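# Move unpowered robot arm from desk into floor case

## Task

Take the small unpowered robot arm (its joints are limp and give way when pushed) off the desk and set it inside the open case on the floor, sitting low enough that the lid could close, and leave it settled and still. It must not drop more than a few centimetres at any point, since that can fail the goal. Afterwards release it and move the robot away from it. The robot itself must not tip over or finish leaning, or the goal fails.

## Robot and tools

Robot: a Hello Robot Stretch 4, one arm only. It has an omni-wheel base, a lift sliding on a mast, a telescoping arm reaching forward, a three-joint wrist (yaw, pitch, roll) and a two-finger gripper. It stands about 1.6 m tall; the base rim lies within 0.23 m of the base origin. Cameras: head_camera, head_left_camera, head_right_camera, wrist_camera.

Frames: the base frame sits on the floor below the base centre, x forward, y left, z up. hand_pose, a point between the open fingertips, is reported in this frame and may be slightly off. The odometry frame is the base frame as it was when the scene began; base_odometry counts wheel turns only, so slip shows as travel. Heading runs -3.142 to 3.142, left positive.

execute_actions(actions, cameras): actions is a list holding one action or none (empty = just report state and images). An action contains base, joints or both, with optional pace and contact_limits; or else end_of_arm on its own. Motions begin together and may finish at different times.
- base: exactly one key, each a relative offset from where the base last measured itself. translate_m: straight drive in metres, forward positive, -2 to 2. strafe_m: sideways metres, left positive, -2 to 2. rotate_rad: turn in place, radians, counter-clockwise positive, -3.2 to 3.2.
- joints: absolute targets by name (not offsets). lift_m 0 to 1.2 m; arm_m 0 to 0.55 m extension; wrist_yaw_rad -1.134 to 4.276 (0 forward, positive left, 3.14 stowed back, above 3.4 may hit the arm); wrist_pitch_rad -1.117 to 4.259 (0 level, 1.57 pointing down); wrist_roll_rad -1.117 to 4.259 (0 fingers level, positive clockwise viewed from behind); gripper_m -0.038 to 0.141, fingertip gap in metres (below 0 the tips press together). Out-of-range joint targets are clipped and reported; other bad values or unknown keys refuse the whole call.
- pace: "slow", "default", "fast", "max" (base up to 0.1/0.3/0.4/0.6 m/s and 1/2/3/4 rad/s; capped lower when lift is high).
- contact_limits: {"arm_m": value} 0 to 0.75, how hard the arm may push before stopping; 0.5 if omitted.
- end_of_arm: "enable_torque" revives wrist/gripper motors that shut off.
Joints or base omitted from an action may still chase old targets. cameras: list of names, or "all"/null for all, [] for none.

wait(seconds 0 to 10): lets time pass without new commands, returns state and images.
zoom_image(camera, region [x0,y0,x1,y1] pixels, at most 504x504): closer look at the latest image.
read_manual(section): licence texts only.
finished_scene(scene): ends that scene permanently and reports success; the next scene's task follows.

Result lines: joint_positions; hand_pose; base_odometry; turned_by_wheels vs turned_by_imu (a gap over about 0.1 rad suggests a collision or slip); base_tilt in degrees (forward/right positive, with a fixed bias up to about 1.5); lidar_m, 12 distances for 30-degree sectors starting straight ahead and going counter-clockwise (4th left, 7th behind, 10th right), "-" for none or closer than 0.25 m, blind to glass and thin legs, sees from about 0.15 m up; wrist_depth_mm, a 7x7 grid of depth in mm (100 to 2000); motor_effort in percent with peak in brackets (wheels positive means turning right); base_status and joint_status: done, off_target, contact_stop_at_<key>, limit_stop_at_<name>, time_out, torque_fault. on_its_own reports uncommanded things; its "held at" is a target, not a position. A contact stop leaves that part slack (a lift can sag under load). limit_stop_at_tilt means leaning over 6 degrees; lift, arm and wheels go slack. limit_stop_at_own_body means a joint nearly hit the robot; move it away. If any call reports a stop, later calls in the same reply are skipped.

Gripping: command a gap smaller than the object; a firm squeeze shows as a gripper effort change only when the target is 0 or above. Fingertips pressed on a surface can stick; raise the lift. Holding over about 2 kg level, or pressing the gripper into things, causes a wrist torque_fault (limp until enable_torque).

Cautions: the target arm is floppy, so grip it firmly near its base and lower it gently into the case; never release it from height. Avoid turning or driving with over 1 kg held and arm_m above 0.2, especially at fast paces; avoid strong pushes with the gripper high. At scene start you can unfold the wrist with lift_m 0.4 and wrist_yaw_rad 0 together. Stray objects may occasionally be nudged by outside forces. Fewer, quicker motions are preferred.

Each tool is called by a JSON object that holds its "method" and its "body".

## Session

{"method": "execute_actions", "body": {"actions": []}}

Scene clock: 0.00 s.
base_odometry: x=+0.000 y=+0.000 heading=+0.000 (m, m, rad; odometry frame)
turned_by_wheels: +0.000 (rad since the last result)
turned_by_imu: +0.000 (rad since the last result)
base_tilt: forward=+0.2 right=+0.9 (deg)
lidar_m: 1.83 1.52 2.59 2.51 2.17 2.17 1.54 1.32 1.36 1.75 1.55 1.53
base_status: not commanded
joint_positions: lift_m=+0.260 arm_m=+0.001 wrist_yaw_rad=+3.135 wrist_pitch_rad=+0.020 wrist_roll_rad=-0.018 gripper_m=+0.057
joint_status: not commanded
motor_effort: lift_m=+19 arm_m=-1 wrist_yaw_rad=+0 wrist_pitch_rad=-4 wrist_roll_rad=+1 gripper_m=-5 wheel_0=+0 wheel_1=+0 wheel_2=+1 (%)
hand_pose: x=-0.1162 y=+0.0893 z=+0.4322 quat_wxyz=(+0.003, -0.010, -0.009, +1.000) (m; base frame)
wrist_depth_mm: - 143 - - - - 1921 / - 118 144 - - - 1863 / - 116 144 - - - 1863 / - 133 180 - - - 1863 / 207 - - - - - 1863 / 225 1921 203 1808 193 1661 1576 / 221 1160 1182 123 1205 1060 1138
pictures: head_camera, head_left_camera, head_right_camera, wrist_camera
Images, in order (width x height): head_camera 420x560, head_left_camera 420x672, head_right_camera 420x672, wrist_camera 616x392.

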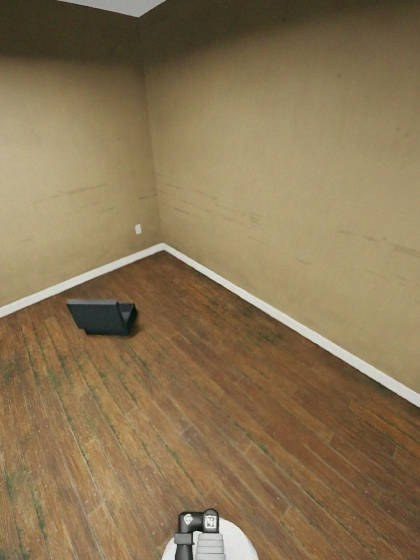

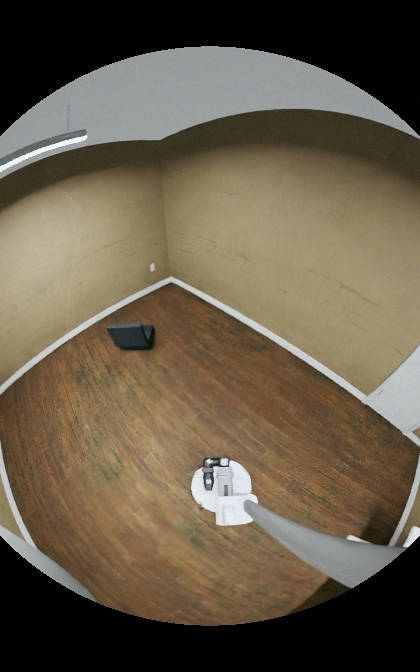

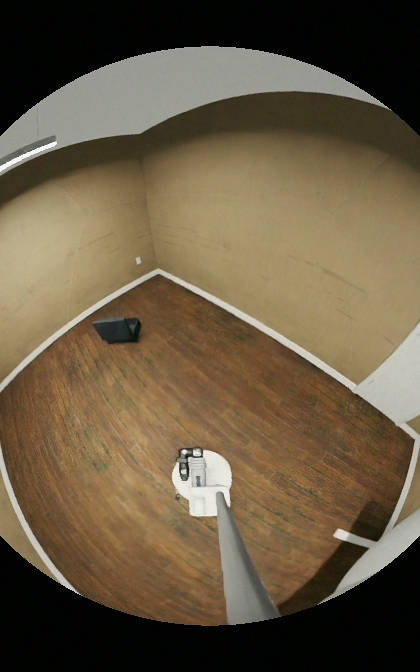

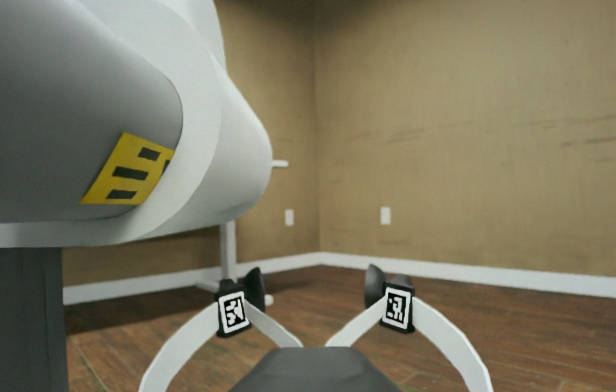

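{"method": "execute_actions", "body": {"actions": [{"base":{"rotate_rad":-2.45},"joints":{"lift_m":1.05,"wrist_yaw_rad":0,"gripper_m":0.14},"pace":"fast"}], "cameras": ["head_camera","head_right_camera"]}}

{"method": "execute_actions", "body": {"actions": [{"base":{"translate_m":1.05},"joints":{"lift_m":1.15,"wrist_pitch_rad":1.57,"arm_m":0.2},"pace":"fast"}]}}

Scene clock: 6.67 s.
base_odometry: x=+0.000 y=+0.000 heading=-2.450 (m, m, rad; odometry frame)
turned_by_wheels: -2.450 (rad since the last result)
turned_by_imu: -2.411 (rad since the last result)
base_tilt: forward=+0.2 right=+1.0 (deg)
lidar_m: 1.29 1.39 1.62 1.52 1.59 2.10 1.49 2.67 2.30 2.15 2.26 1.40
base_status: done
joint_positions: lift_m=+1.050 arm_m=+0.001 wrist_yaw_rad=+0.000 wrist_pitch_rad=+0.020 wrist_roll_rad=-0.018 gripper_m=+0.140
joint_status: all done
motor_effort: lift_m=+22(24) arm_m=-1(1) wrist_yaw_rad=-1(7) wrist_pitch_rad=-5(6) wrist_roll_rad=+0(0) gripper_m=-3(5) wheel_0=+3(8) wheel_1=+1(12) wheel_2=+0(12) (%)
hand_pose: x=+0.4601 y=-0.0873 z=+1.2222 quat_wxyz=(+1.000, -0.009, +0.010, +0.000) (m; base frame)
wrist_depth_mm: - 1983 1983 1983 - - 1983 / - 1983 - 1983 1983 - - / 1983 1983 1983 1983 1983 1983 1983 / 1983 1983 1983 1921 1983 1983 - / 1921 - - 1983 1983 - - / 1921 1921 1983 1983 1618 211 1983 / 1983 1921 1397 123 1336 1255 1255
pictures: head_camera, head_right_camera
Images, in order (width x height): head_camera 420x560, head_right_camera 420x672.

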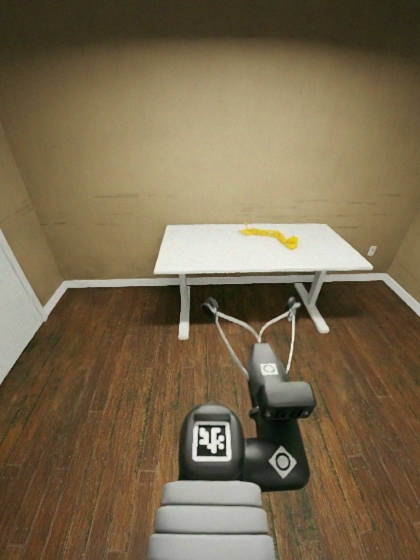

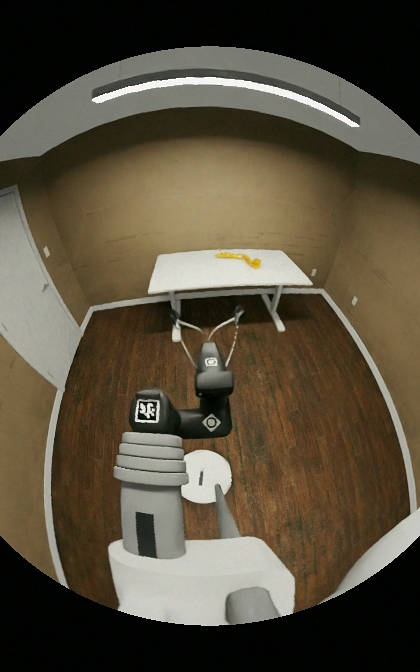

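Scene clock: 11.20 s.
base_odometry: x=-0.808 y=-0.670 heading=-2.449 (m, m, rad; odometry frame)
turned_by_wheels: +0.001 (rad since the last result)
turned_by_imu: -0.002 (rad since the last result)
base_tilt: forward=+0.2 right=+0.9 (deg)
lidar_m: 0.28 0.28 0.41 1.55 1.62 2.16 2.54 3.22 2.26 2.11 0.43 0.32
base_status: done
joint_positions: lift_m=+1.150 arm_m=+0.199 wrist_yaw_rad=+0.000 wrist_pitch_rad=+1.570 wrist_roll_rad=-0.018 gripper_m=+0.140
joint_status: all done
motor_effort: lift_m=+22(24) arm_m=+7(6) wrist_yaw_rad=+0(1) wrist_pitch_rad=+2(3) wrist_roll_rad=+1(1) gripper_m=-2(2) wheel_0=+5(11) wheel_1=+3(10) wheel_2=+0(11) (%)
hand_pose: x=+0.3700 y=-0.0874 z=+1.0395 quat_wxyz=(+0.707, -0.007, +0.707, +0.007) (m; base frame)
wrist_depth_mm: 569 569 564 569 554 554 549 / 569 559 554 559 549 549 549 / 564 559 554 554 544 544 544 / 554 559 554 554 549 544 544 / 549 554 554 544 544 539 535 / 1336 549 544 1078 1281 211 1229 / 1308 1281 1060 123 1255 1255 1255
pictures: head_camera, head_left_camera, head_right_camera, wrist_camera
Images, in order (width x height): head_camera 420x560, head_left_camera 420x672, head_right_camera 420x672, wrist_camera 616x392.

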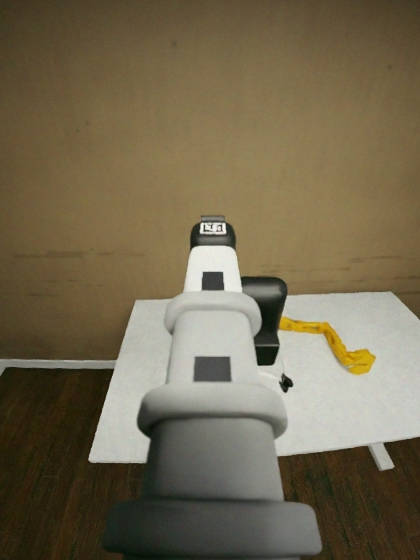

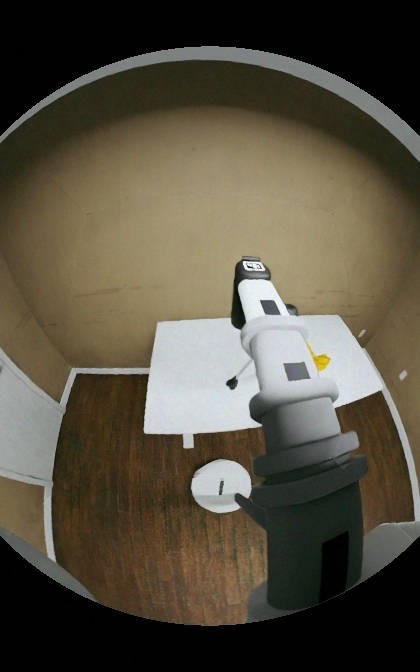

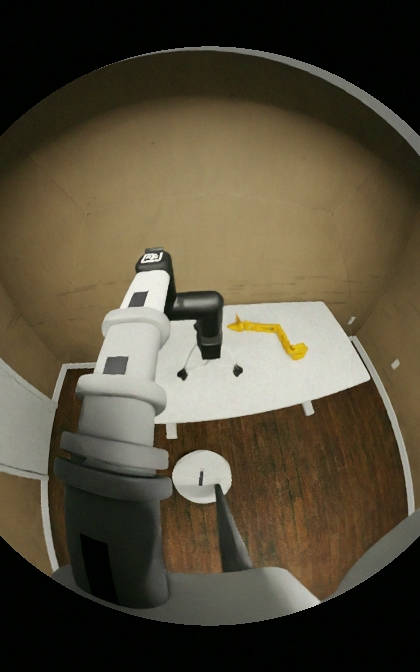

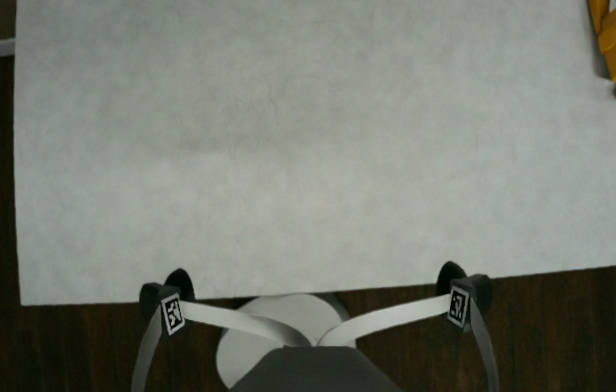

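{"method": "execute_actions", "body": {"actions": [{"base":{"strafe_m":-0.44},"joints":{"lift_m":0.96,"arm_m":0.45,"gripper_m":0.07,"wrist_roll_rad":-0.2},"pace":"fast"}], "cameras": []}}

{"method": "execute_actions", "body": {"actions": [{"base":{"translate_m":0.1}}], "cameras": ["wrist_camera","head_right_camera"]}}

Scene clock: 18.17 s.
base_odometry: x=-1.089 y=-0.332 heading=-2.449 (m, m, rad; odometry frame)
turned_by_wheels: +0.000 (rad since the last result)
turned_by_imu: -0.002 (rad since the last result)
base_tilt: forward=+0.2 right=+0.9 (deg)
lidar_m: 0.30 0.31 0.41 2.00 2.08 2.64 2.65 2.59 1.80 1.68 0.47 0.34
base_status: done
joint_positions: lift_m=+0.960 arm_m=+0.449 wrist_yaw_rad=+0.000 wrist_pitch_rad=+1.570 wrist_roll_rad=-0.200 gripper_m=+0.070
joint_status: all done
motor_effort: lift_m=+16(19) arm_m=+6(8) wrist_yaw_rad=-1(1) wrist_pitch_rad=+2(1) wrist_roll_rad=+0(3) gripper_m=-5(6) wheel_0=+3(13) wheel_1=-2(13) wheel_2=+0(1) (%)
hand_pose: x=+0.6200 y=-0.0874 z=+0.8499 quat_wxyz=(+0.704, -0.071, +0.703, +0.071) (m; base frame)
wrist_depth_mm: 368 359 322 307 362 359 359 / 368 366 364 362 359 359 357 / 364 364 359 357 355 355 355 / 362 357 357 355 353 351 353 / 359 357 355 351 291 353 349 / 357 355 200 351 193 347 347 / 357 351 351 123 347 347 345
pictures: none
No camera images: the call's "cameras" was empty. Leave "cameras" out to get every camera's image.

Scene clock: 19.70 s.
base_odometry: x=-1.166 y=-0.396 heading=-2.448 (m, m, rad; odometry frame)
turned_by_wheels: +0.001 (rad since the last result)
turned_by_imu: +0.000 (rad since the last result)
base_tilt: forward=+0.3 right=+0.9 (deg)
lidar_m: 0.25 0.25 0.30 0.75 2.08 2.74 2.70 2.56 1.79 1.65 0.32 0.25
base_status: done
joint_positions: lift_m=+0.960 arm_m=+0.449 wrist_yaw_rad=+0.000 wrist_pitch_rad=+1.570 wrist_roll_rad=-0.200 gripper_m=+0.070
joint_status: not commanded
motor_effort: lift_m=+16(16) arm_m=+6(6) wrist_yaw_rad=-1(1) wrist_pitch_rad=+2(3) wrist_roll_rad=-1(0) gripper_m=-3(5) wheel_0=+5(10) wheel_1=+2(7) wheel_2=+0(11) (%)
hand_pose: x=+0.6200 y=-0.0874 z=+0.8499 quat_wxyz=(+0.704, -0.071, +0.703, +0.071) (m; base frame)
wrist_depth_mm: 368 368 364 362 364 359 357 / 310 307 359 359 357 357 357 / 362 362 304 359 355 357 353 / 359 362 357 353 355 353 351 / 359 357 355 355 353 351 347 / 357 355 200 306 193 345 347 / 355 353 349 123 349 345 345
pictures: head_right_camera, wrist_camera
Images, in order (width x height): head_right_camera 420x672, wrist_camera 616x392.

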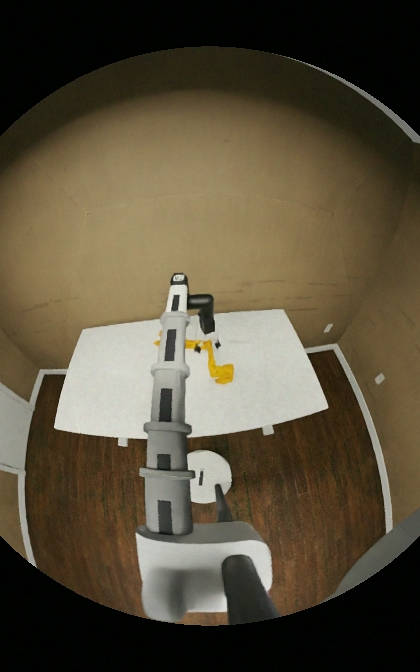

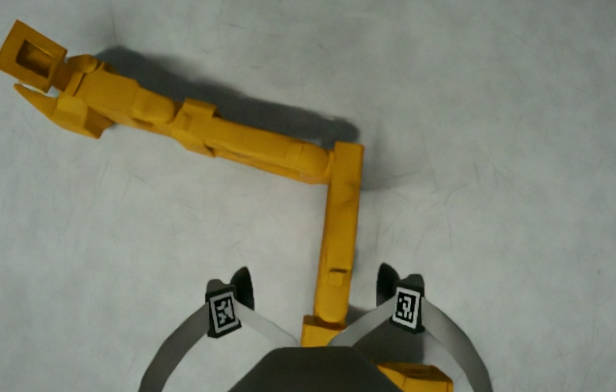

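{"method": "execute_actions", "body": {"actions": [{"base":{"strafe_m":-0.014},"joints":{"lift_m":0.867,"arm_m":0.492,"gripper_m":0.06,"wrist_roll_rad":-0.1}}], "cameras": ["wrist_camera"]}}

{"method": "execute_actions", "body": {"actions": [{"joints":{"gripper_m":-0.038}}], "cameras": []}}

{"method": "execute_actions", "body": {"actions": [{"joints":{"lift_m":0.91},"pace":"slow"}], "cameras": ["wrist_camera"]}}

Scene clock: 25.27 s.
base_odometry: x=-1.175 y=-0.385 heading=-2.448 (m, m, rad; odometry frame)
turned_by_wheels: +0.000 (rad since the last result)
turned_by_imu: +0.000 (rad since the last result)
base_tilt: forward=+0.2 right=+0.9 (deg)
lidar_m: 0.25 0.25 0.31 0.77 2.10 2.72 2.76 2.57 1.77 1.65 0.34 0.25
base_status: done
joint_positions: lift_m=+0.867 arm_m=+0.491 wrist_yaw_rad=+0.000 wrist_pitch_rad=+1.570 wrist_roll_rad=-0.100 gripper_m=+0.060
joint_status: all done
motor_effort: lift_m=+15(16) arm_m=+6(8) wrist_yaw_rad=+0(0) wrist_pitch_rad=+0(1) wrist_roll_rad=+2(2) gripper_m=-6(4) wheel_0=+5(14) wheel_1=-4(8) wheel_2=+0(0) (%)
hand_pose: x=+0.6619 y=-0.0874 z=+0.7570 quat_wxyz=(+0.706, -0.035, +0.706, +0.035) (m; base frame)
wrist_depth_mm: 271 270 270 266 266 264 265 / 270 268 267 265 265 263 262 / 216 267 265 263 263 263 260 / 265 209 203 211 262 260 259 / 265 264 263 205 260 257 257 / 263 262 204 195 199 256 255 / 262 260 258 123 256 255 254
pictures: wrist_camera
Images, in order (width x height): wrist_camera 616x392.

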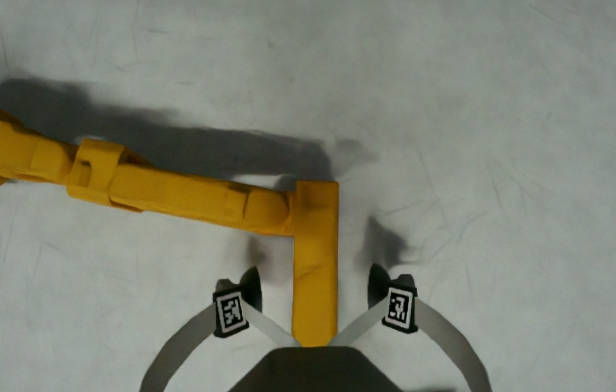

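Scene clock: 26.93 s.
base_odometry: x=-1.175 y=-0.385 heading=-2.448 (m, m, rad; odometry frame)
turned_by_wheels: +0.000 (rad since the last result)
turned_by_imu: +0.000 (rad since the last result)
base_tilt: forward=+0.3 right=+0.9 (deg)
lidar_m: 0.25 0.25 0.32 0.76 2.12 2.75 2.74 2.54 1.78 1.67 0.35 0.25
base_status: not commanded
joint_positions: lift_m=+0.867 arm_m=+0.491 wrist_yaw_rad=+0.000 wrist_pitch_rad=+1.570 wrist_roll_rad=-0.100 gripper_m=-0.037
joint_status: all done
motor_effort: lift_m=+17(17) arm_m=+7(7) wrist_yaw_rad=+0(0) wrist_pitch_rad=+2(4) wrist_roll_rad=+0(1) gripper_m=-30(32) wheel_0=+5(5) wheel_1=-4(4) wheel_2=+0(0) (%)
hand_pose: x=+0.6621 y=-0.0874 z=+0.7569 quat_wxyz=(+0.707, -0.035, +0.706, +0.035) (m; base frame)
wrist_depth_mm: 271 267 267 265 265 263 262 / 267 266 265 264 263 262 259 / 266 265 265 263 262 259 258 / 210 198 191 195 259 258 258 / 263 263 259 190 258 255 255 / 262 259 184 185 182 254 253 / 259 257 258 130 255 253 252
pictures: none
No camera images: the call's "cameras" was empty. Leave "cameras" out to get every camera's image.

Scene clock: 28.13 s.
base_odometry: x=-1.175 y=-0.385 heading=-2.448 (m, m, rad; odometry frame)
turned_by_wheels: +0.000 (rad since the last result)
turned_by_imu: +0.000 (rad since the last result)
base_tilt: forward=+0.3 right=+1.0 (deg)
lidar_m: 0.25 0.25 0.28 0.75 2.11 2.73 2.76 2.53 1.76 1.66 0.35 0.25
base_status: not commanded
joint_positions: lift_m=+0.909 arm_m=+0.491 wrist_yaw_rad=+0.000 wrist_pitch_rad=+1.570 wrist_roll_rad=-0.100 gripper_m=-0.037
joint_status: all done
motor_effort: lift_m=+25(26) arm_m=+6(7) wrist_yaw_rad=+0(0) wrist_pitch_rad=+2(2) wrist_roll_rad=+1(0) gripper_m=-30(29) wheel_0=+5(5) wheel_1=-4(4) wheel_2=+0(0) (%)
hand_pose: x=+0.6621 y=-0.0874 z=+0.7992 quat_wxyz=(+0.707, -0.035, +0.706, +0.035) (m; base frame)
wrist_depth_mm: 314 312 310 309 309 306 306 / 312 312 309 306 306 306 303 / 310 309 307 304 304 304 301 / 210 198 191 195 301 300 298 / 307 306 303 190 301 298 298 / 306 303 184 185 182 297 297 / 303 301 298 130 296 296 293
pictures: wrist_camera
Images, in order (width x height): wrist_camera 616x392.

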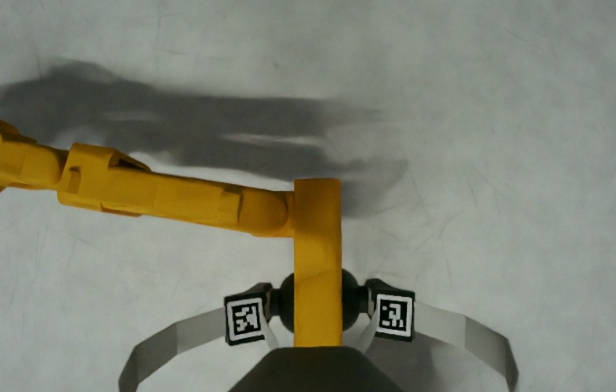

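{"method": "execute_actions", "body": {"actions": [{"joints":{"lift_m":0.96,"arm_m":0.1,"wrist_pitch_rad":0.6,"wrist_roll_rad":-0.18}}], "cameras": ["wrist_camera","head_right_camera"]}}

{"method": "execute_actions", "body": {"actions": [{"joints":{"lift_m":0.94,"arm_m":0.28,"wrist_pitch_rad":1.1}}], "cameras": []}}

{"method": "execute_actions", "body": {"actions": [{"joints":{"lift_m":0.9,"arm_m":0.43,"wrist_pitch_rad":1.57}}], "cameras": ["wrist_camera","head_right_camera"]}}

Scene clock: 34.17 s.
base_odometry: x=-1.175 y=-0.385 heading=-2.448 (m, m, rad; odometry frame)
turned_by_wheels: +0.000 (rad since the last result)
turned_by_imu: +0.000 (rad since the last result)
base_tilt: forward=+0.2 right=+0.9 (deg)
lidar_m: 0.25 0.25 0.30 0.74 2.10 2.75 2.75 2.55 1.79 1.65 0.31 0.25
base_status: not commanded
joint_positions: lift_m=+0.960 arm_m=+0.101 wrist_yaw_rad=+0.000 wrist_pitch_rad=+0.607 wrist_roll_rad=-0.181 gripper_m=-0.037
joint_status: all done
motor_effort: lift_m=+24(24) arm_m=-7(7) wrist_yaw_rad=+1(3) wrist_pitch_rad=-17(14) wrist_roll_rad=+4(4) gripper_m=-29(29) wheel_0=+5(5) wheel_1=-4(4) wheel_2=+0(0) (%)
hand_pose: x=+0.5090 y=-0.0874 z=+0.9733 quat_wxyz=(+0.950, -0.086, +0.298, +0.027) (m; base frame)
wrist_depth_mm: 668 654 647 647 627 621 609 / 707 707 699 683 676 661 661 / 788 768 759 750 741 732 723 / 707 732 750 768 788 788 788 / 574 597 182 184 661 691 707 / 480 492 181 185 182 564 585 / 427 191 445 125 484 466 492
pictures: head_right_camera, wrist_camera
Images, in order (width x height): head_right_camera 420x672, wrist_camera 616x392.

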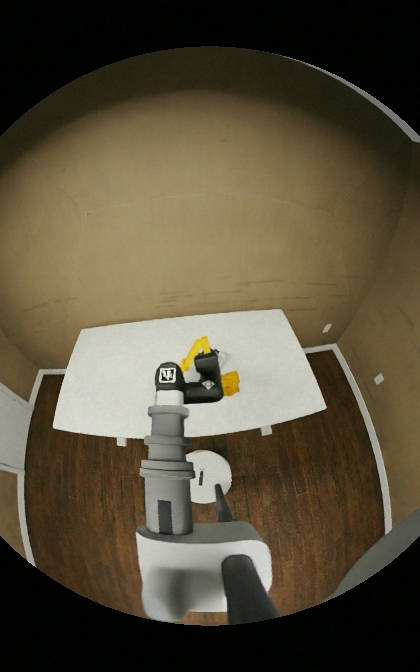

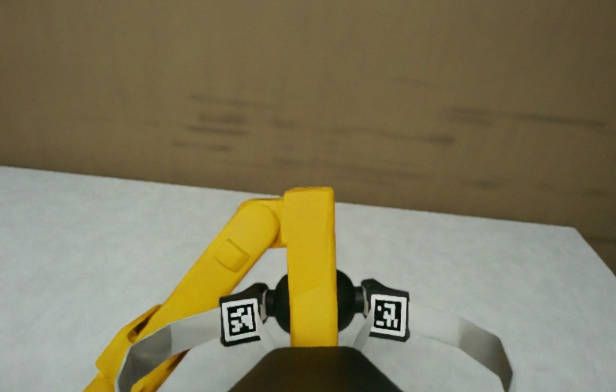

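Scene clock: 35.80 s.
base_odometry: x=-1.175 y=-0.385 heading=-2.448 (m, m, rad; odometry frame)
turned_by_wheels: +0.000 (rad since the last result)
turned_by_imu: +0.000 (rad since the last result)
base_tilt: forward=+0.2 right=+0.9 (deg)
lidar_m: 0.25 0.25 0.30 0.76 2.08 2.71 2.78 2.55 1.76 1.67 0.34 0.25
base_status: not commanded
joint_positions: lift_m=+0.940 arm_m=+0.279 wrist_yaw_rad=+0.000 wrist_pitch_rad=+1.102 wrist_roll_rad=-0.181 gripper_m=-0.037
joint_status: all done
motor_effort: lift_m=+18(24) arm_m=+7(8) wrist_yaw_rad=+0(1) wrist_pitch_rad=-6(15) wrist_roll_rad=+3(4) gripper_m=-30(30) wheel_0=+5(5) wheel_1=-4(4) wheel_2=+0(0) (%)
hand_pose: x=+0.5800 y=-0.0874 z=+0.8609 quat_wxyz=(+0.848, -0.077, +0.521, +0.047) (m; base frame)
wrist_depth_mm: 535 549 564 564 559 549 539 / 488 488 496 504 508 521 530 / 442 445 452 459 459 473 477 / 404 410 415 410 424 427 430 / 375 379 181 182 392 392 399 / 345 349 182 185 180 366 368 / 324 192 329 128 340 334 343
pictures: none
No camera images: the call's "cameras" was empty. Leave "cameras" out to get every camera's image.

Scene clock: 37.30 s.
base_odometry: x=-1.175 y=-0.385 heading=-2.448 (m, m, rad; odometry frame)
turned_by_wheels: +0.000 (rad since the last result)
turned_by_imu: +0.000 (rad since the last result)
base_tilt: forward=+0.3 right=+1.0 (deg)
lidar_m: 0.25 0.25 0.29 0.76 2.11 2.75 2.80 2.54 1.79 1.67 0.33 0.25
base_status: not commanded
joint_positions: lift_m=+0.900 arm_m=+0.429 wrist_yaw_rad=+0.000 wrist_pitch_rad=+1.568 wrist_roll_rad=-0.180 gripper_m=-0.037
joint_status: all done
motor_effort: lift_m=+17(18) arm_m=+6(8) wrist_yaw_rad=-1(2) wrist_pitch_rad=+9(9) wrist_roll_rad=+1(2) gripper_m=-30(31) wheel_0=+5(5) wheel_1=-4(4) wheel_2=+0(0) (%)
hand_pose: x=+0.6006 y=-0.0874 z=+0.7898 quat_wxyz=(+0.705, -0.064, +0.703, +0.064) (m; base frame)
wrist_depth_mm: 304 306 301 300 298 297 296 / 303 301 301 298 297 296 296 / 300 298 298 296 294 294 293 / 300 298 296 215 294 293 289 / 298 296 181 182 293 291 289 / 294 293 182 185 180 289 286 / 293 194 291 129 289 286 285
pictures: head_right_camera, wrist_camera
Images, in order (width x height): head_right_camera 420x672, wrist_camera 616x392.

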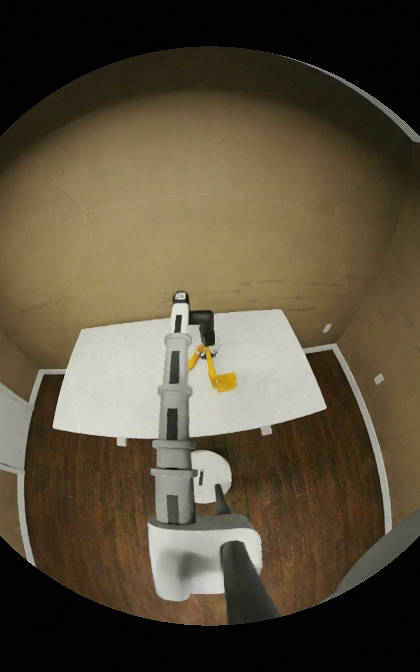

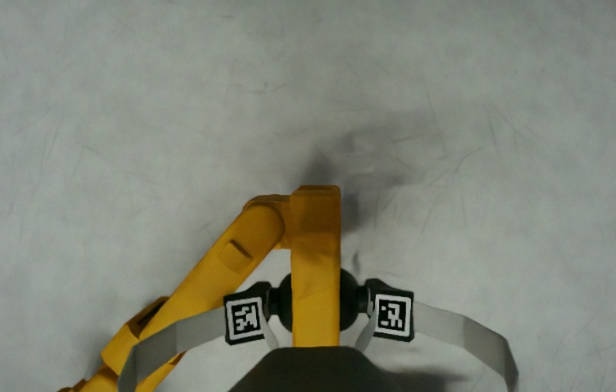

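{"method": "execute_actions", "body": {"actions": [{"joints":{"lift_m":0.867,"gripper_m":0.03}}], "cameras": []}}

{"method": "execute_actions", "body": {"actions": [{"joints":{"lift_m":0.96}}], "cameras": []}}

{"method": "execute_actions", "body": {"actions": [{"base":{"strafe_m":0.045},"joints":{"arm_m":0.385,"wrist_roll_rad":3.33,"gripper_m":0.141}}], "cameras": ["wrist_camera"]}}

Scene clock: 42.53 s.
base_odometry: x=-1.175 y=-0.385 heading=-2.448 (m, m, rad; odometry frame)
turned_by_wheels: +0.000 (rad since the last result)
turned_by_imu: +0.000 (rad since the last result)
base_tilt: forward=+0.3 right=+0.9 (deg)
lidar_m: 0.25 0.25 0.27 0.77 2.09 2.72 2.79 2.54 1.77 1.64 0.33 0.25
base_status: not commanded
joint_positions: lift_m=+0.867 arm_m=+0.429 wrist_yaw_rad=+0.000 wrist_pitch_rad=+1.570 wrist_roll_rad=-0.180 gripper_m=+0.030
joint_status: all done
motor_effort: lift_m=+16(16) arm_m=+7(6) wrist_yaw_rad=-1(0) wrist_pitch_rad=+4(8) wrist_roll_rad=+1(1) gripper_m=-6(31) wheel_0=+5(5) wheel_1=-4(4) wheel_2=+0(0) (%)
hand_pose: x=+0.6001 y=-0.0874 z=+0.7569 quat_wxyz=(+0.705, -0.064, +0.704, +0.064) (m; base frame)
wrist_depth_mm: 272 272 268 268 267 266 264 / 270 268 266 266 264 264 263 / 268 267 266 265 263 262 260 / 266 265 264 230 262 259 259 / 264 264 202 204 260 258 256 / 263 262 201 195 192 258 255 / 262 205 259 125 256 255 254
pictures: none
No camera images: the call's "cameras" was empty. Leave "cameras" out to get every camera's image.

Scene clock: 43.93 s.
base_odometry: x=-1.175 y=-0.385 heading=-2.448 (m, m, rad; odometry frame)
turned_by_wheels: +0.000 (rad since the last result)
turned_by_imu: +0.000 (rad since the last result)
base_tilt: forward=+0.3 right=+0.9 (deg)
lidar_m: 0.25 0.25 0.29 0.73 2.11 2.75 2.78 2.54 1.78 1.65 0.34 0.25
base_status: not commanded
joint_positions: lift_m=+0.960 arm_m=+0.429 wrist_yaw_rad=+0.000 wrist_pitch_rad=+1.570 wrist_roll_rad=-0.180 gripper_m=+0.030
joint_status: all done
motor_effort: lift_m=+22(23) arm_m=+7(7) wrist_yaw_rad=+0(1) wrist_pitch_rad=+1(2) wrist_roll_rad=+1(0) gripper_m=-8(7) wheel_0=+5(5) wheel_1=-4(4) wheel_2=+0(0) (%)
hand_pose: x=+0.6001 y=-0.0874 z=+0.8494 quat_wxyz=(+0.705, -0.064, +0.704, +0.064) (m; base frame)
wrist_depth_mm: 368 368 364 362 362 362 357 / 368 368 359 359 359 355 355 / 362 364 359 359 357 353 353 / 362 359 359 355 353 355 351 / 359 359 355 342 351 351 349 / 355 355 212 281 191 347 347 / 355 296 353 125 347 347 345
pictures: none
No camera images: the call's "cameras" was empty. Leave "cameras" out to get every camera's image.

Scene clock: 46.60 s.
base_odometry: x=-1.146 y=-0.419 heading=-2.449 (m, m, rad; odometry frame)
turned_by_wheels: +0.000 (rad since the last result)
turned_by_imu: +0.000 (rad since the last result)
base_tilt: forward=+0.3 right=+0.9 (deg)
lidar_m: 0.25 0.25 0.30 0.72 2.06 2.73 2.73 2.61 1.82 1.70 0.34 0.25
base_status: done
joint_positions: lift_m=+0.960 arm_m=+0.386 wrist_yaw_rad=+0.000 wrist_pitch_rad=+1.570 wrist_roll_rad=+3.330 gripper_m=+0.141
joint_status: all done
motor_effort: lift_m=+22(22) arm_m=-7(7) wrist_yaw_rad=+0(1) wrist_pitch_rad=+2(1) wrist_roll_rad=+2(7) gripper_m=-1(8) wheel_0=-4(10) wheel_1=+2(10) wheel_2=+0(1) (%)
hand_pose: x=+0.5573 y=-0.0874 z=+0.8494 quat_wxyz=(-0.066, +0.704, -0.066, -0.704) (m; base frame)
wrist_depth_mm: 359 357 355 353 353 353 353 / 357 359 355 357 353 351 351 / 357 278 355 355 303 351 351 / 359 281 297 353 317 351 351 / 355 355 293 357 351 349 351 / 355 355 278 334 351 212 349 / 357 355 353 123 349 349 349
pictures: wrist_camera
Images, in order (width x height): wrist_camera 616x392.

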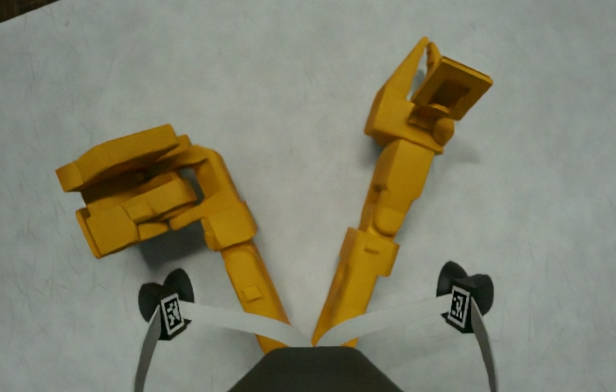

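{"method": "execute_actions", "body": {"actions": [{"base":{"strafe_m":-0.006},"joints":{"lift_m":0.867,"wrist_roll_rad":3.27}}], "cameras": ["wrist_camera"]}}

{"method": "execute_actions", "body": {"actions": [{"joints":{"gripper_m":0.065}}], "cameras": ["wrist_camera"]}}

Scene clock: 50.67 s.
base_odometry: x=-1.150 y=-0.415 heading=-2.448 (m, m, rad; odometry frame)
turned_by_wheels: +0.000 (rad since the last result)
turned_by_imu: +0.000 (rad since the last result)
base_tilt: forward=+0.2 right=+0.9 (deg)
lidar_m: 0.25 0.25 0.29 0.75 2.03 2.72 2.74 2.62 1.81 1.70 0.35 0.25
base_status: done
joint_positions: lift_m=+0.867 arm_m=+0.386 wrist_yaw_rad=+0.000 wrist_pitch_rad=+1.570 wrist_roll_rad=+3.270 gripper_m=+0.141
joint_status: all done
motor_effort: lift_m=+14(19) arm_m=-6(6) wrist_yaw_rad=+0(0) wrist_pitch_rad=+2(3) wrist_roll_rad=-1(1) gripper_m=-3(1) wheel_0=+1(12) wheel_1=+2(9) wheel_2=+0(1) (%)
hand_pose: x=+0.5574 y=-0.0874 z=+0.7571 quat_wxyz=(-0.046, +0.706, -0.045, -0.705) (m; base frame)
wrist_depth_mm: 266 264 264 262 262 218 - / 166 264 263 260 262 205 186 / 185 199 263 262 260 202 258 / 187 200 202 259 260 259 258 / 202 264 195 260 211 258 259 / 264 262 187 260 204 211 257 / 263 262 262 122 258 257 257
pictures: wrist_camera
Images, in order (width x height): wrist_camera 616x392.

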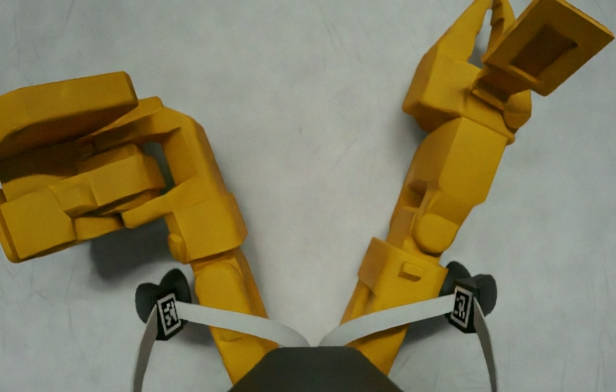

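Scene clock: 52.47 s.
base_odometry: x=-1.150 y=-0.415 heading=-2.448 (m, m, rad; odometry frame)
turned_by_wheels: +0.000 (rad since the last result)
turned_by_imu: +0.000 (rad since the last result)
base_tilt: forward=+0.3 right=+0.9 (deg)
lidar_m: 0.25 0.26 0.31 0.75 2.06 2.70 2.76 2.62 1.81 1.67 0.34 0.25
base_status: not commanded
joint_positions: lift_m=+0.867 arm_m=+0.386 wrist_yaw_rad=+0.001 wrist_pitch_rad=+1.570 wrist_roll_rad=+3.270 gripper_m=+0.065
joint_status: all done
motor_effort: lift_m=+16(16) arm_m=-6(6) wrist_yaw_rad=-2(1) wrist_pitch_rad=+2(6) wrist_roll_rad=+2(1) gripper_m=-7(8) wheel_0=+0(0) wheel_1=+2(2) wheel_2=+0(0) (%)
hand_pose: x=+0.5573 y=-0.0874 z=+0.7570 quat_wxyz=(-0.045, +0.706, -0.045, -0.705) (m; base frame)
wrist_depth_mm: 264 264 263 218 176 260 258 / 170 158 183 206 214 258 259 / 265 182 203 205 259 258 259 / 264 183 204 201 258 258 256 / 263 262 260 202 258 257 256 / 262 262 195 200 194 257 256 / 263 260 259 124 257 256 256
pictures: wrist_camera
Images, in order (width x height): wrist_camera 616x392.

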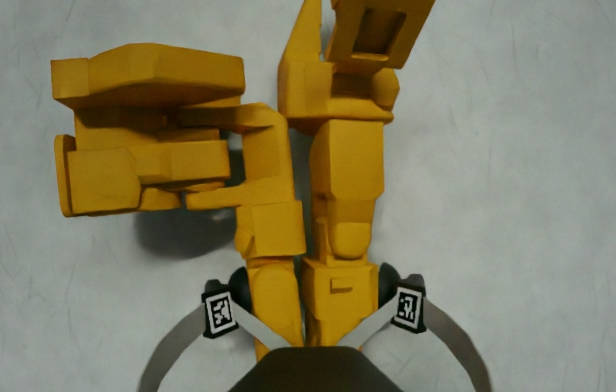

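{"method": "execute_actions", "body": {"actions": [{"joints":{"gripper_m":-0.005}}], "cameras": []}}

{"method": "execute_actions", "body": {"actions": [{"joints":{"lift_m":0.91},"pace":"slow"}], "cameras": ["wrist_camera"]}}

Scene clock: 56.50 s.
base_odometry: x=-1.150 y=-0.415 heading=-2.448 (m, m, rad; odometry frame)
turned_by_wheels: +0.000 (rad since the last result)
turned_by_imu: +0.000 (rad since the last result)
base_tilt: forward=+0.3 right=+0.9 (deg)
lidar_m: 0.25 0.25 0.29 0.72 2.06 2.72 2.74 2.59 1.83 1.69 0.32 0.25
base_status: not commanded
joint_positions: lift_m=+0.867 arm_m=+0.386 wrist_yaw_rad=+0.000 wrist_pitch_rad=+1.570 wrist_roll_rad=+3.270 gripper_m=-0.004
joint_status: all done
motor_effort: lift_m=+17(17) arm_m=-6(6) wrist_yaw_rad=-1(2) wrist_pitch_rad=+1(3) wrist_roll_rad=+2(2) gripper_m=-32(36) wheel_0=+0(0) wheel_1=+2(2) wheel_2=+0(0) (%)
hand_pose: x=+0.5574 y=-0.0874 z=+0.7569 quat_wxyz=(-0.045, +0.706, -0.045, -0.705) (m; base frame)
wrist_depth_mm: 264 264 260 236 170 260 257 / 262 161 182 197 196 258 257 / 262 179 193 193 258 257 257 / 263 180 194 183 257 258 258 / 263 262 259 181 258 257 256 / 262 259 189 173 182 257 256 / 260 259 258 138 256 255 255
pictures: none
No camera images: the call's "cameras" was empty. Leave "cameras" out to get every camera's image.

Scene clock: 57.70 s.
base_odometry: x=-1.150 y=-0.415 heading=-2.448 (m, m, rad; odometry frame)
turned_by_wheels: +0.000 (rad since the last result)
turned_by_imu: +0.000 (rad since the last result)
base_tilt: forward=+0.2 right=+0.9 (deg)
lidar_m: 0.25 0.25 0.28 0.76 2.08 2.71 2.73 2.60 1.82 1.71 0.32 0.25
base_status: not commanded
joint_positions: lift_m=+0.909 arm_m=+0.386 wrist_yaw_rad=+0.000 wrist_pitch_rad=+1.569 wrist_roll_rad=+3.270 gripper_m=-0.004
joint_status: all done
motor_effort: lift_m=+25(25) arm_m=-6(6) wrist_yaw_rad=-1(0) wrist_pitch_rad=+4(4) wrist_roll_rad=+2(1) gripper_m=-33(33) wheel_0=+0(1) wheel_1=+2(2) wheel_2=+0(0) (%)
hand_pose: x=+0.5576 y=-0.0874 z=+0.7992 quat_wxyz=(-0.045, +0.706, -0.045, -0.705) (m; base frame)
wrist_depth_mm: 307 306 304 258 172 301 300 / 309 163 183 198 198 301 300 / 306 180 195 194 222 300 301 / 306 181 195 183 300 300 300 / 306 304 304 182 301 300 298 / 306 303 189 174 181 298 298 / 306 301 303 138 298 298 300
pictures: wrist_camera
Images, in order (width x height): wrist_camera 616x392.

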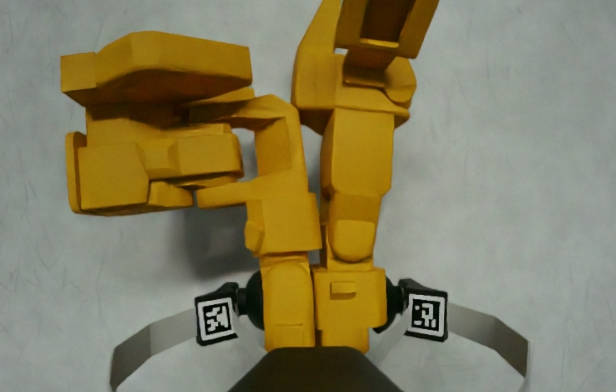

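{"method": "execute_actions", "body": {"actions": [{"base":{"translate_m":-0.7},"joints":{"arm_m":0.2,"wrist_roll_rad":0.05}}], "cameras": []}}

{"method": "execute_actions", "body": {"actions": [{"base":{"rotate_rad":2.55},"joints":{"lift_m":0.5},"pace":"slow"}], "cameras": ["head_camera"]}}

{"method": "execute_actions", "body": {"actions": [{"base":{"translate_m":2.0},"pace":"fast"}]}}

Scene clock: 66.37 s.
base_odometry: x=-0.611 y=+0.032 heading=-2.449 (m, m, rad; odometry frame)
turned_by_wheels: -0.001 (rad since the last result)
turned_by_imu: +0.002 (rad since the last result)
base_tilt: forward=+0.2 right=+0.9 (deg)
lidar_m: 0.25 0.89 2.06 1.97 2.04 2.06 2.14 2.63 1.84 1.76 1.79 0.25
base_status: done
joint_positions: lift_m=+0.910 arm_m=+0.201 wrist_yaw_rad=+0.000 wrist_pitch_rad=+1.571 wrist_roll_rad=+0.050 gripper_m=-0.004
joint_status: all done
motor_effort: lift_m=+24(24) arm_m=-6(8) wrist_yaw_rad=+0(2) wrist_pitch_rad=-2(6) wrist_roll_rad=+0(6) gripper_m=-31(33) wheel_0=-5(8) wheel_1=-2(8) wheel_2=+2(12) (%)
hand_pose: x=+0.3718 y=-0.0874 z=+0.7993 quat_wxyz=(+0.707, +0.018, +0.707, -0.018) (m; base frame)
wrist_depth_mm: 1078 1078 1078 627 172 1060 1042 / 1060 164 183 198 198 1025 1060 / 1060 181 195 195 222 1060 1025 / 1060 181 196 183 1025 1042 1025 / 1042 1060 1042 182 1025 1025 1025 / 1060 1042 189 174 182 1008 1025 / 1042 1060 820 138 1025 1008 991
pictures: none
No camera images: the call's "cameras" was empty. Leave "cameras" out to get every camera's image.

Scene clock: 70.20 s.
base_odometry: x=-0.611 y=+0.032 heading=+0.100 (m, m, rad; odometry frame)
turned_by_wheels: +2.549 (rad since the last result)
turned_by_imu: +2.509 (rad since the last result)
base_tilt: forward=+0.2 right=+0.9 (deg)
lidar_m: 0.25 2.07 2.96 1.92 1.73 1.75 1.02 0.88 0.89 1.15 1.95 1.97
base_status: done
joint_positions: lift_m=+0.500 arm_m=+0.201 wrist_yaw_rad=+0.000 wrist_pitch_rad=+1.571 wrist_roll_rad=+0.050 gripper_m=-0.004
joint_status: all done
motor_effort: lift_m=+17(25) arm_m=-6(6) wrist_yaw_rad=+0(0) wrist_pitch_rad=+0(2) wrist_roll_rad=+0(0) gripper_m=-33(32) wheel_0=-6(9) wheel_1=-4(7) wheel_2=-2(7) (%)
hand_pose: x=+0.3719 y=-0.0874 z=+0.3898 quat_wxyz=(+0.707, +0.018, +0.707, -0.018) (m; base frame)
wrist_depth_mm: 647 634 634 634 172 627 621 / 640 163 182 198 198 621 615 / 634 180 195 195 221 609 615 / 634 181 195 183 609 615 609 / 634 621 621 182 609 615 603 / 621 621 189 174 182 603 603 / 621 615 615 138 603 597 597
pictures: head_camera
Images, in order (width x height): head_camera 420x560.

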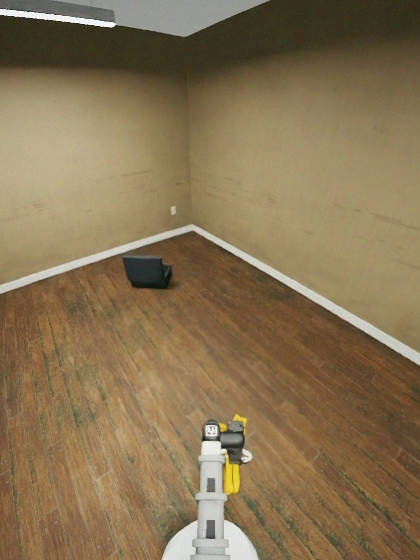

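Scene clock: 76.50 s.
base_odometry: x=+1.379 y=+0.233 heading=+0.101 (m, m, rad; odometry frame)
turned_by_wheels: +0.001 (rad since the last result)
turned_by_imu: -0.004 (rad since the last result)
base_tilt: forward=+0.3 right=+0.9 (deg)
lidar_m: 0.25 1.48 0.53 0.49 2.97 3.03 3.62 2.55 1.26 0.78 0.71 0.73
base_status: done
joint_positions: lift_m=+0.500 arm_m=+0.201 wrist_yaw_rad=+0.000 wrist_pitch_rad=+1.571 wrist_roll_rad=+0.050 gripper_m=-0.004
joint_status: not commanded
motor_effort: lift_m=+18(18) arm_m=-6(6) wrist_yaw_rad=+0(0) wrist_pitch_rad=-4(5) wrist_roll_rad=+0(0) gripper_m=-35(33) wheel_0=+4(11) wheel_1=+2(9) wheel_2=+1(14) (%)
hand_pose: x=+0.3718 y=-0.0874 z=+0.3898 quat_wxyz=(+0.707, +0.018, +0.707, -0.018) (m; base frame)
wrist_depth_mm: 640 634 634 421 172 609 504 / 634 163 183 198 199 621 559 / 640 181 195 194 221 621 615 / 627 181 196 184 615 609 609 / 621 627 621 182 609 603 609 / 621 621 189 173 182 603 603 / 621 615 615 138 609 603 603
pictures: head_camera, head_left_camera, head_right_camera, wrist_camera
Images, in order (width x height): head_camera 420x560, head_left_camera 420x672, head_right_camera 420x672, wrist_camera 616x392.

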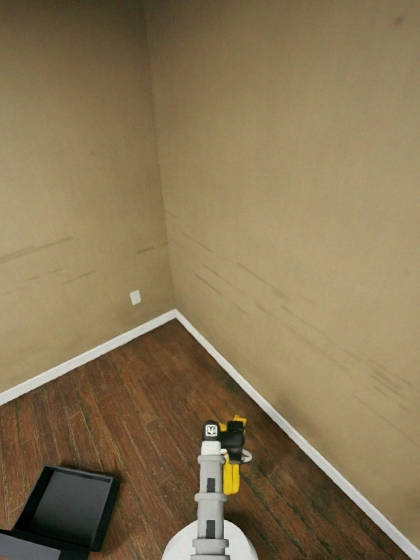

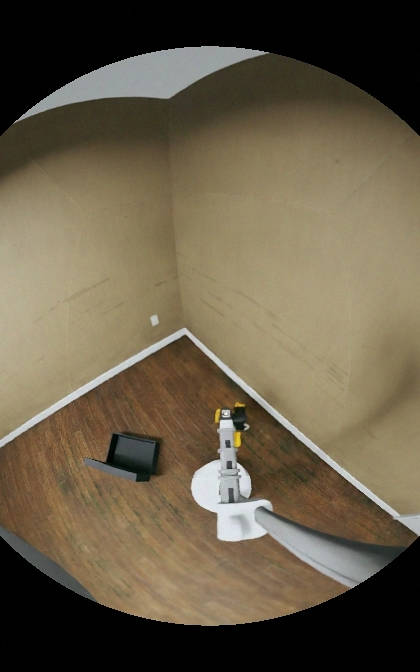

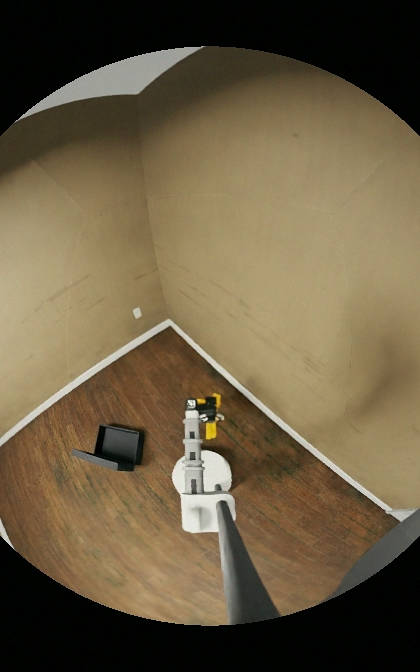

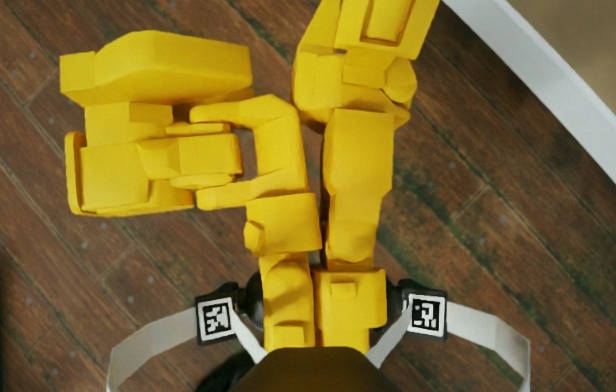

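{"method": "execute_actions", "body": {"actions": [{"base":{"rotate_rad":1.3},"joints":{"lift_m":0.6},"pace":"slow"}], "cameras": ["head_camera","head_right_camera","wrist_camera"]}}

Scene clock: 81.17 s.
base_odometry: x=+1.379 y=+0.233 heading=+1.400 (m, m, rad; odometry frame)
turned_by_wheels: +1.299 (rad since the last result)
turned_by_imu: +1.279 (rad since the last result)
base_tilt: forward=+0.3 right=+0.9 (deg)
lidar_m: 0.28 0.54 2.97 3.21 2.57 2.21 1.00 0.75 0.76 0.77 1.18 0.28
base_status: done
joint_positions: lift_m=+0.599 arm_m=+0.201 wrist_yaw_rad=+0.000 wrist_pitch_rad=+1.571 wrist_roll_rad=+0.050 gripper_m=-0.004
joint_status: all done
motor_effort: lift_m=+25(23) arm_m=-6(6) wrist_yaw_rad=-1(1) wrist_pitch_rad=-4(4) wrist_roll_rad=-1(0) gripper_m=-32(33) wheel_0=-6(10) wheel_1=-4(6) wheel_2=-2(8) (%)
hand_pose: x=+0.3719 y=-0.0874 z=+0.4892 quat_wxyz=(+0.707, +0.018, +0.707, -0.018) (m; base frame)
wrist_depth_mm: 310 436 707 647 172 732 707 / 307 164 183 198 197 723 723 / 307 181 195 195 221 715 715 / 741 182 196 184 723 707 707 / 723 723 732 182 707 699 699 / 723 723 190 173 182 707 707 / 723 715 640 138 707 707 707
pictures: head_camera, head_right_camera, wrist_camera
Images, in order (width x height): head_camera 420x560, head_right_camera 420x672, wrist_camera 616x392.

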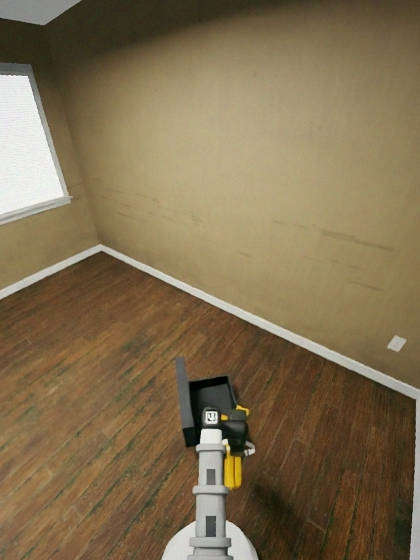

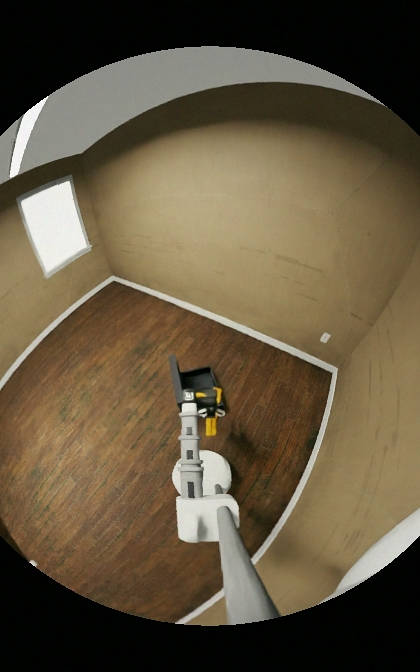

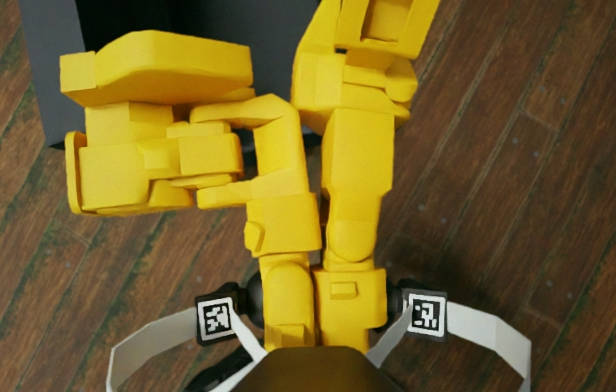

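{"method": "execute_actions", "body": {"actions": [{"base":{"translate_m":0.17},"joints":{"lift_m":0.4,"arm_m":0.34,"wrist_roll_rad":-0.17}}], "cameras": ["head_camera","head_right_camera","wrist_camera"]}}

Scene clock: 86.33 s.
base_odometry: x=+1.407 y=+0.401 heading=+1.401 (m, m, rad; odometry frame)
turned_by_wheels: +0.001 (rad since the last result)
turned_by_imu: +0.001 (rad since the last result)
base_tilt: forward=+0.2 right=+1.0 (deg)
lidar_m: 0.33 0.33 2.88 3.07 2.65 2.54 1.13 0.84 0.83 0.89 1.36 0.42
base_status: done
joint_positions: lift_m=+0.400 arm_m=+0.339 wrist_yaw_rad=+0.000 wrist_pitch_rad=+1.571 wrist_roll_rad=-0.170 gripper_m=-0.004
joint_status: all done
motor_effort: lift_m=+18(26) arm_m=+6(8) wrist_yaw_rad=+0(2) wrist_pitch_rad=-2(5) wrist_roll_rad=+0(5) gripper_m=-33(32) wheel_0=+6(12) wheel_1=+5(8) wheel_2=+0(10) (%)
hand_pose: x=+0.5097 y=-0.0874 z=+0.2898 quat_wxyz=(+0.704, -0.060, +0.705, +0.060) (m; base frame)
wrist_depth_mm: 336 375 389 298 172 517 512 / 314 163 183 198 198 521 521 / 329 181 195 193 222 517 508 / 322 181 195 183 508 512 504 / 338 382 496 182 508 517 508 / 329 370 189 173 182 504 508 / 322 368 430 138 500 504 500
pictures: head_camera, head_right_camera, wrist_camera
Images, in order (width x height): head_camera 420x560, head_right_camera 420x672, wrist_camera 616x392.

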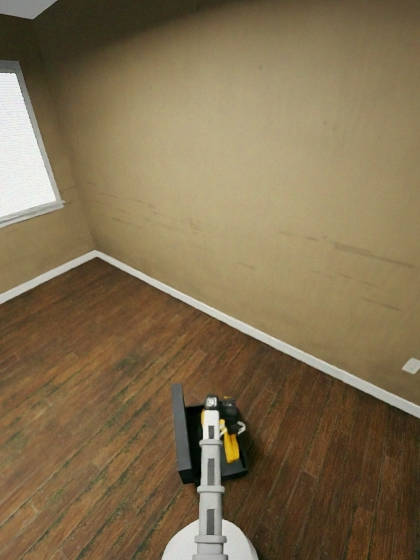

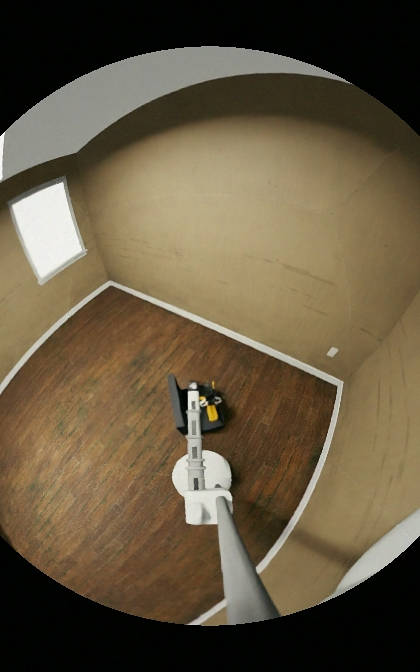

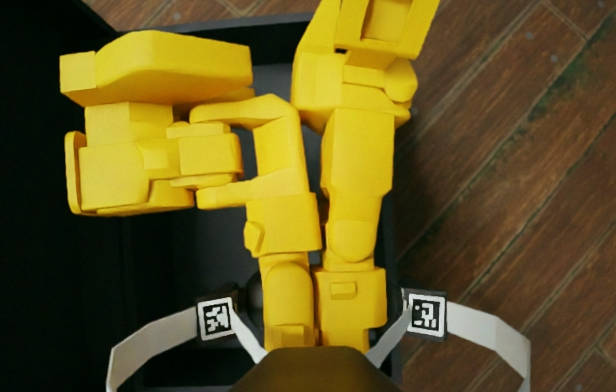

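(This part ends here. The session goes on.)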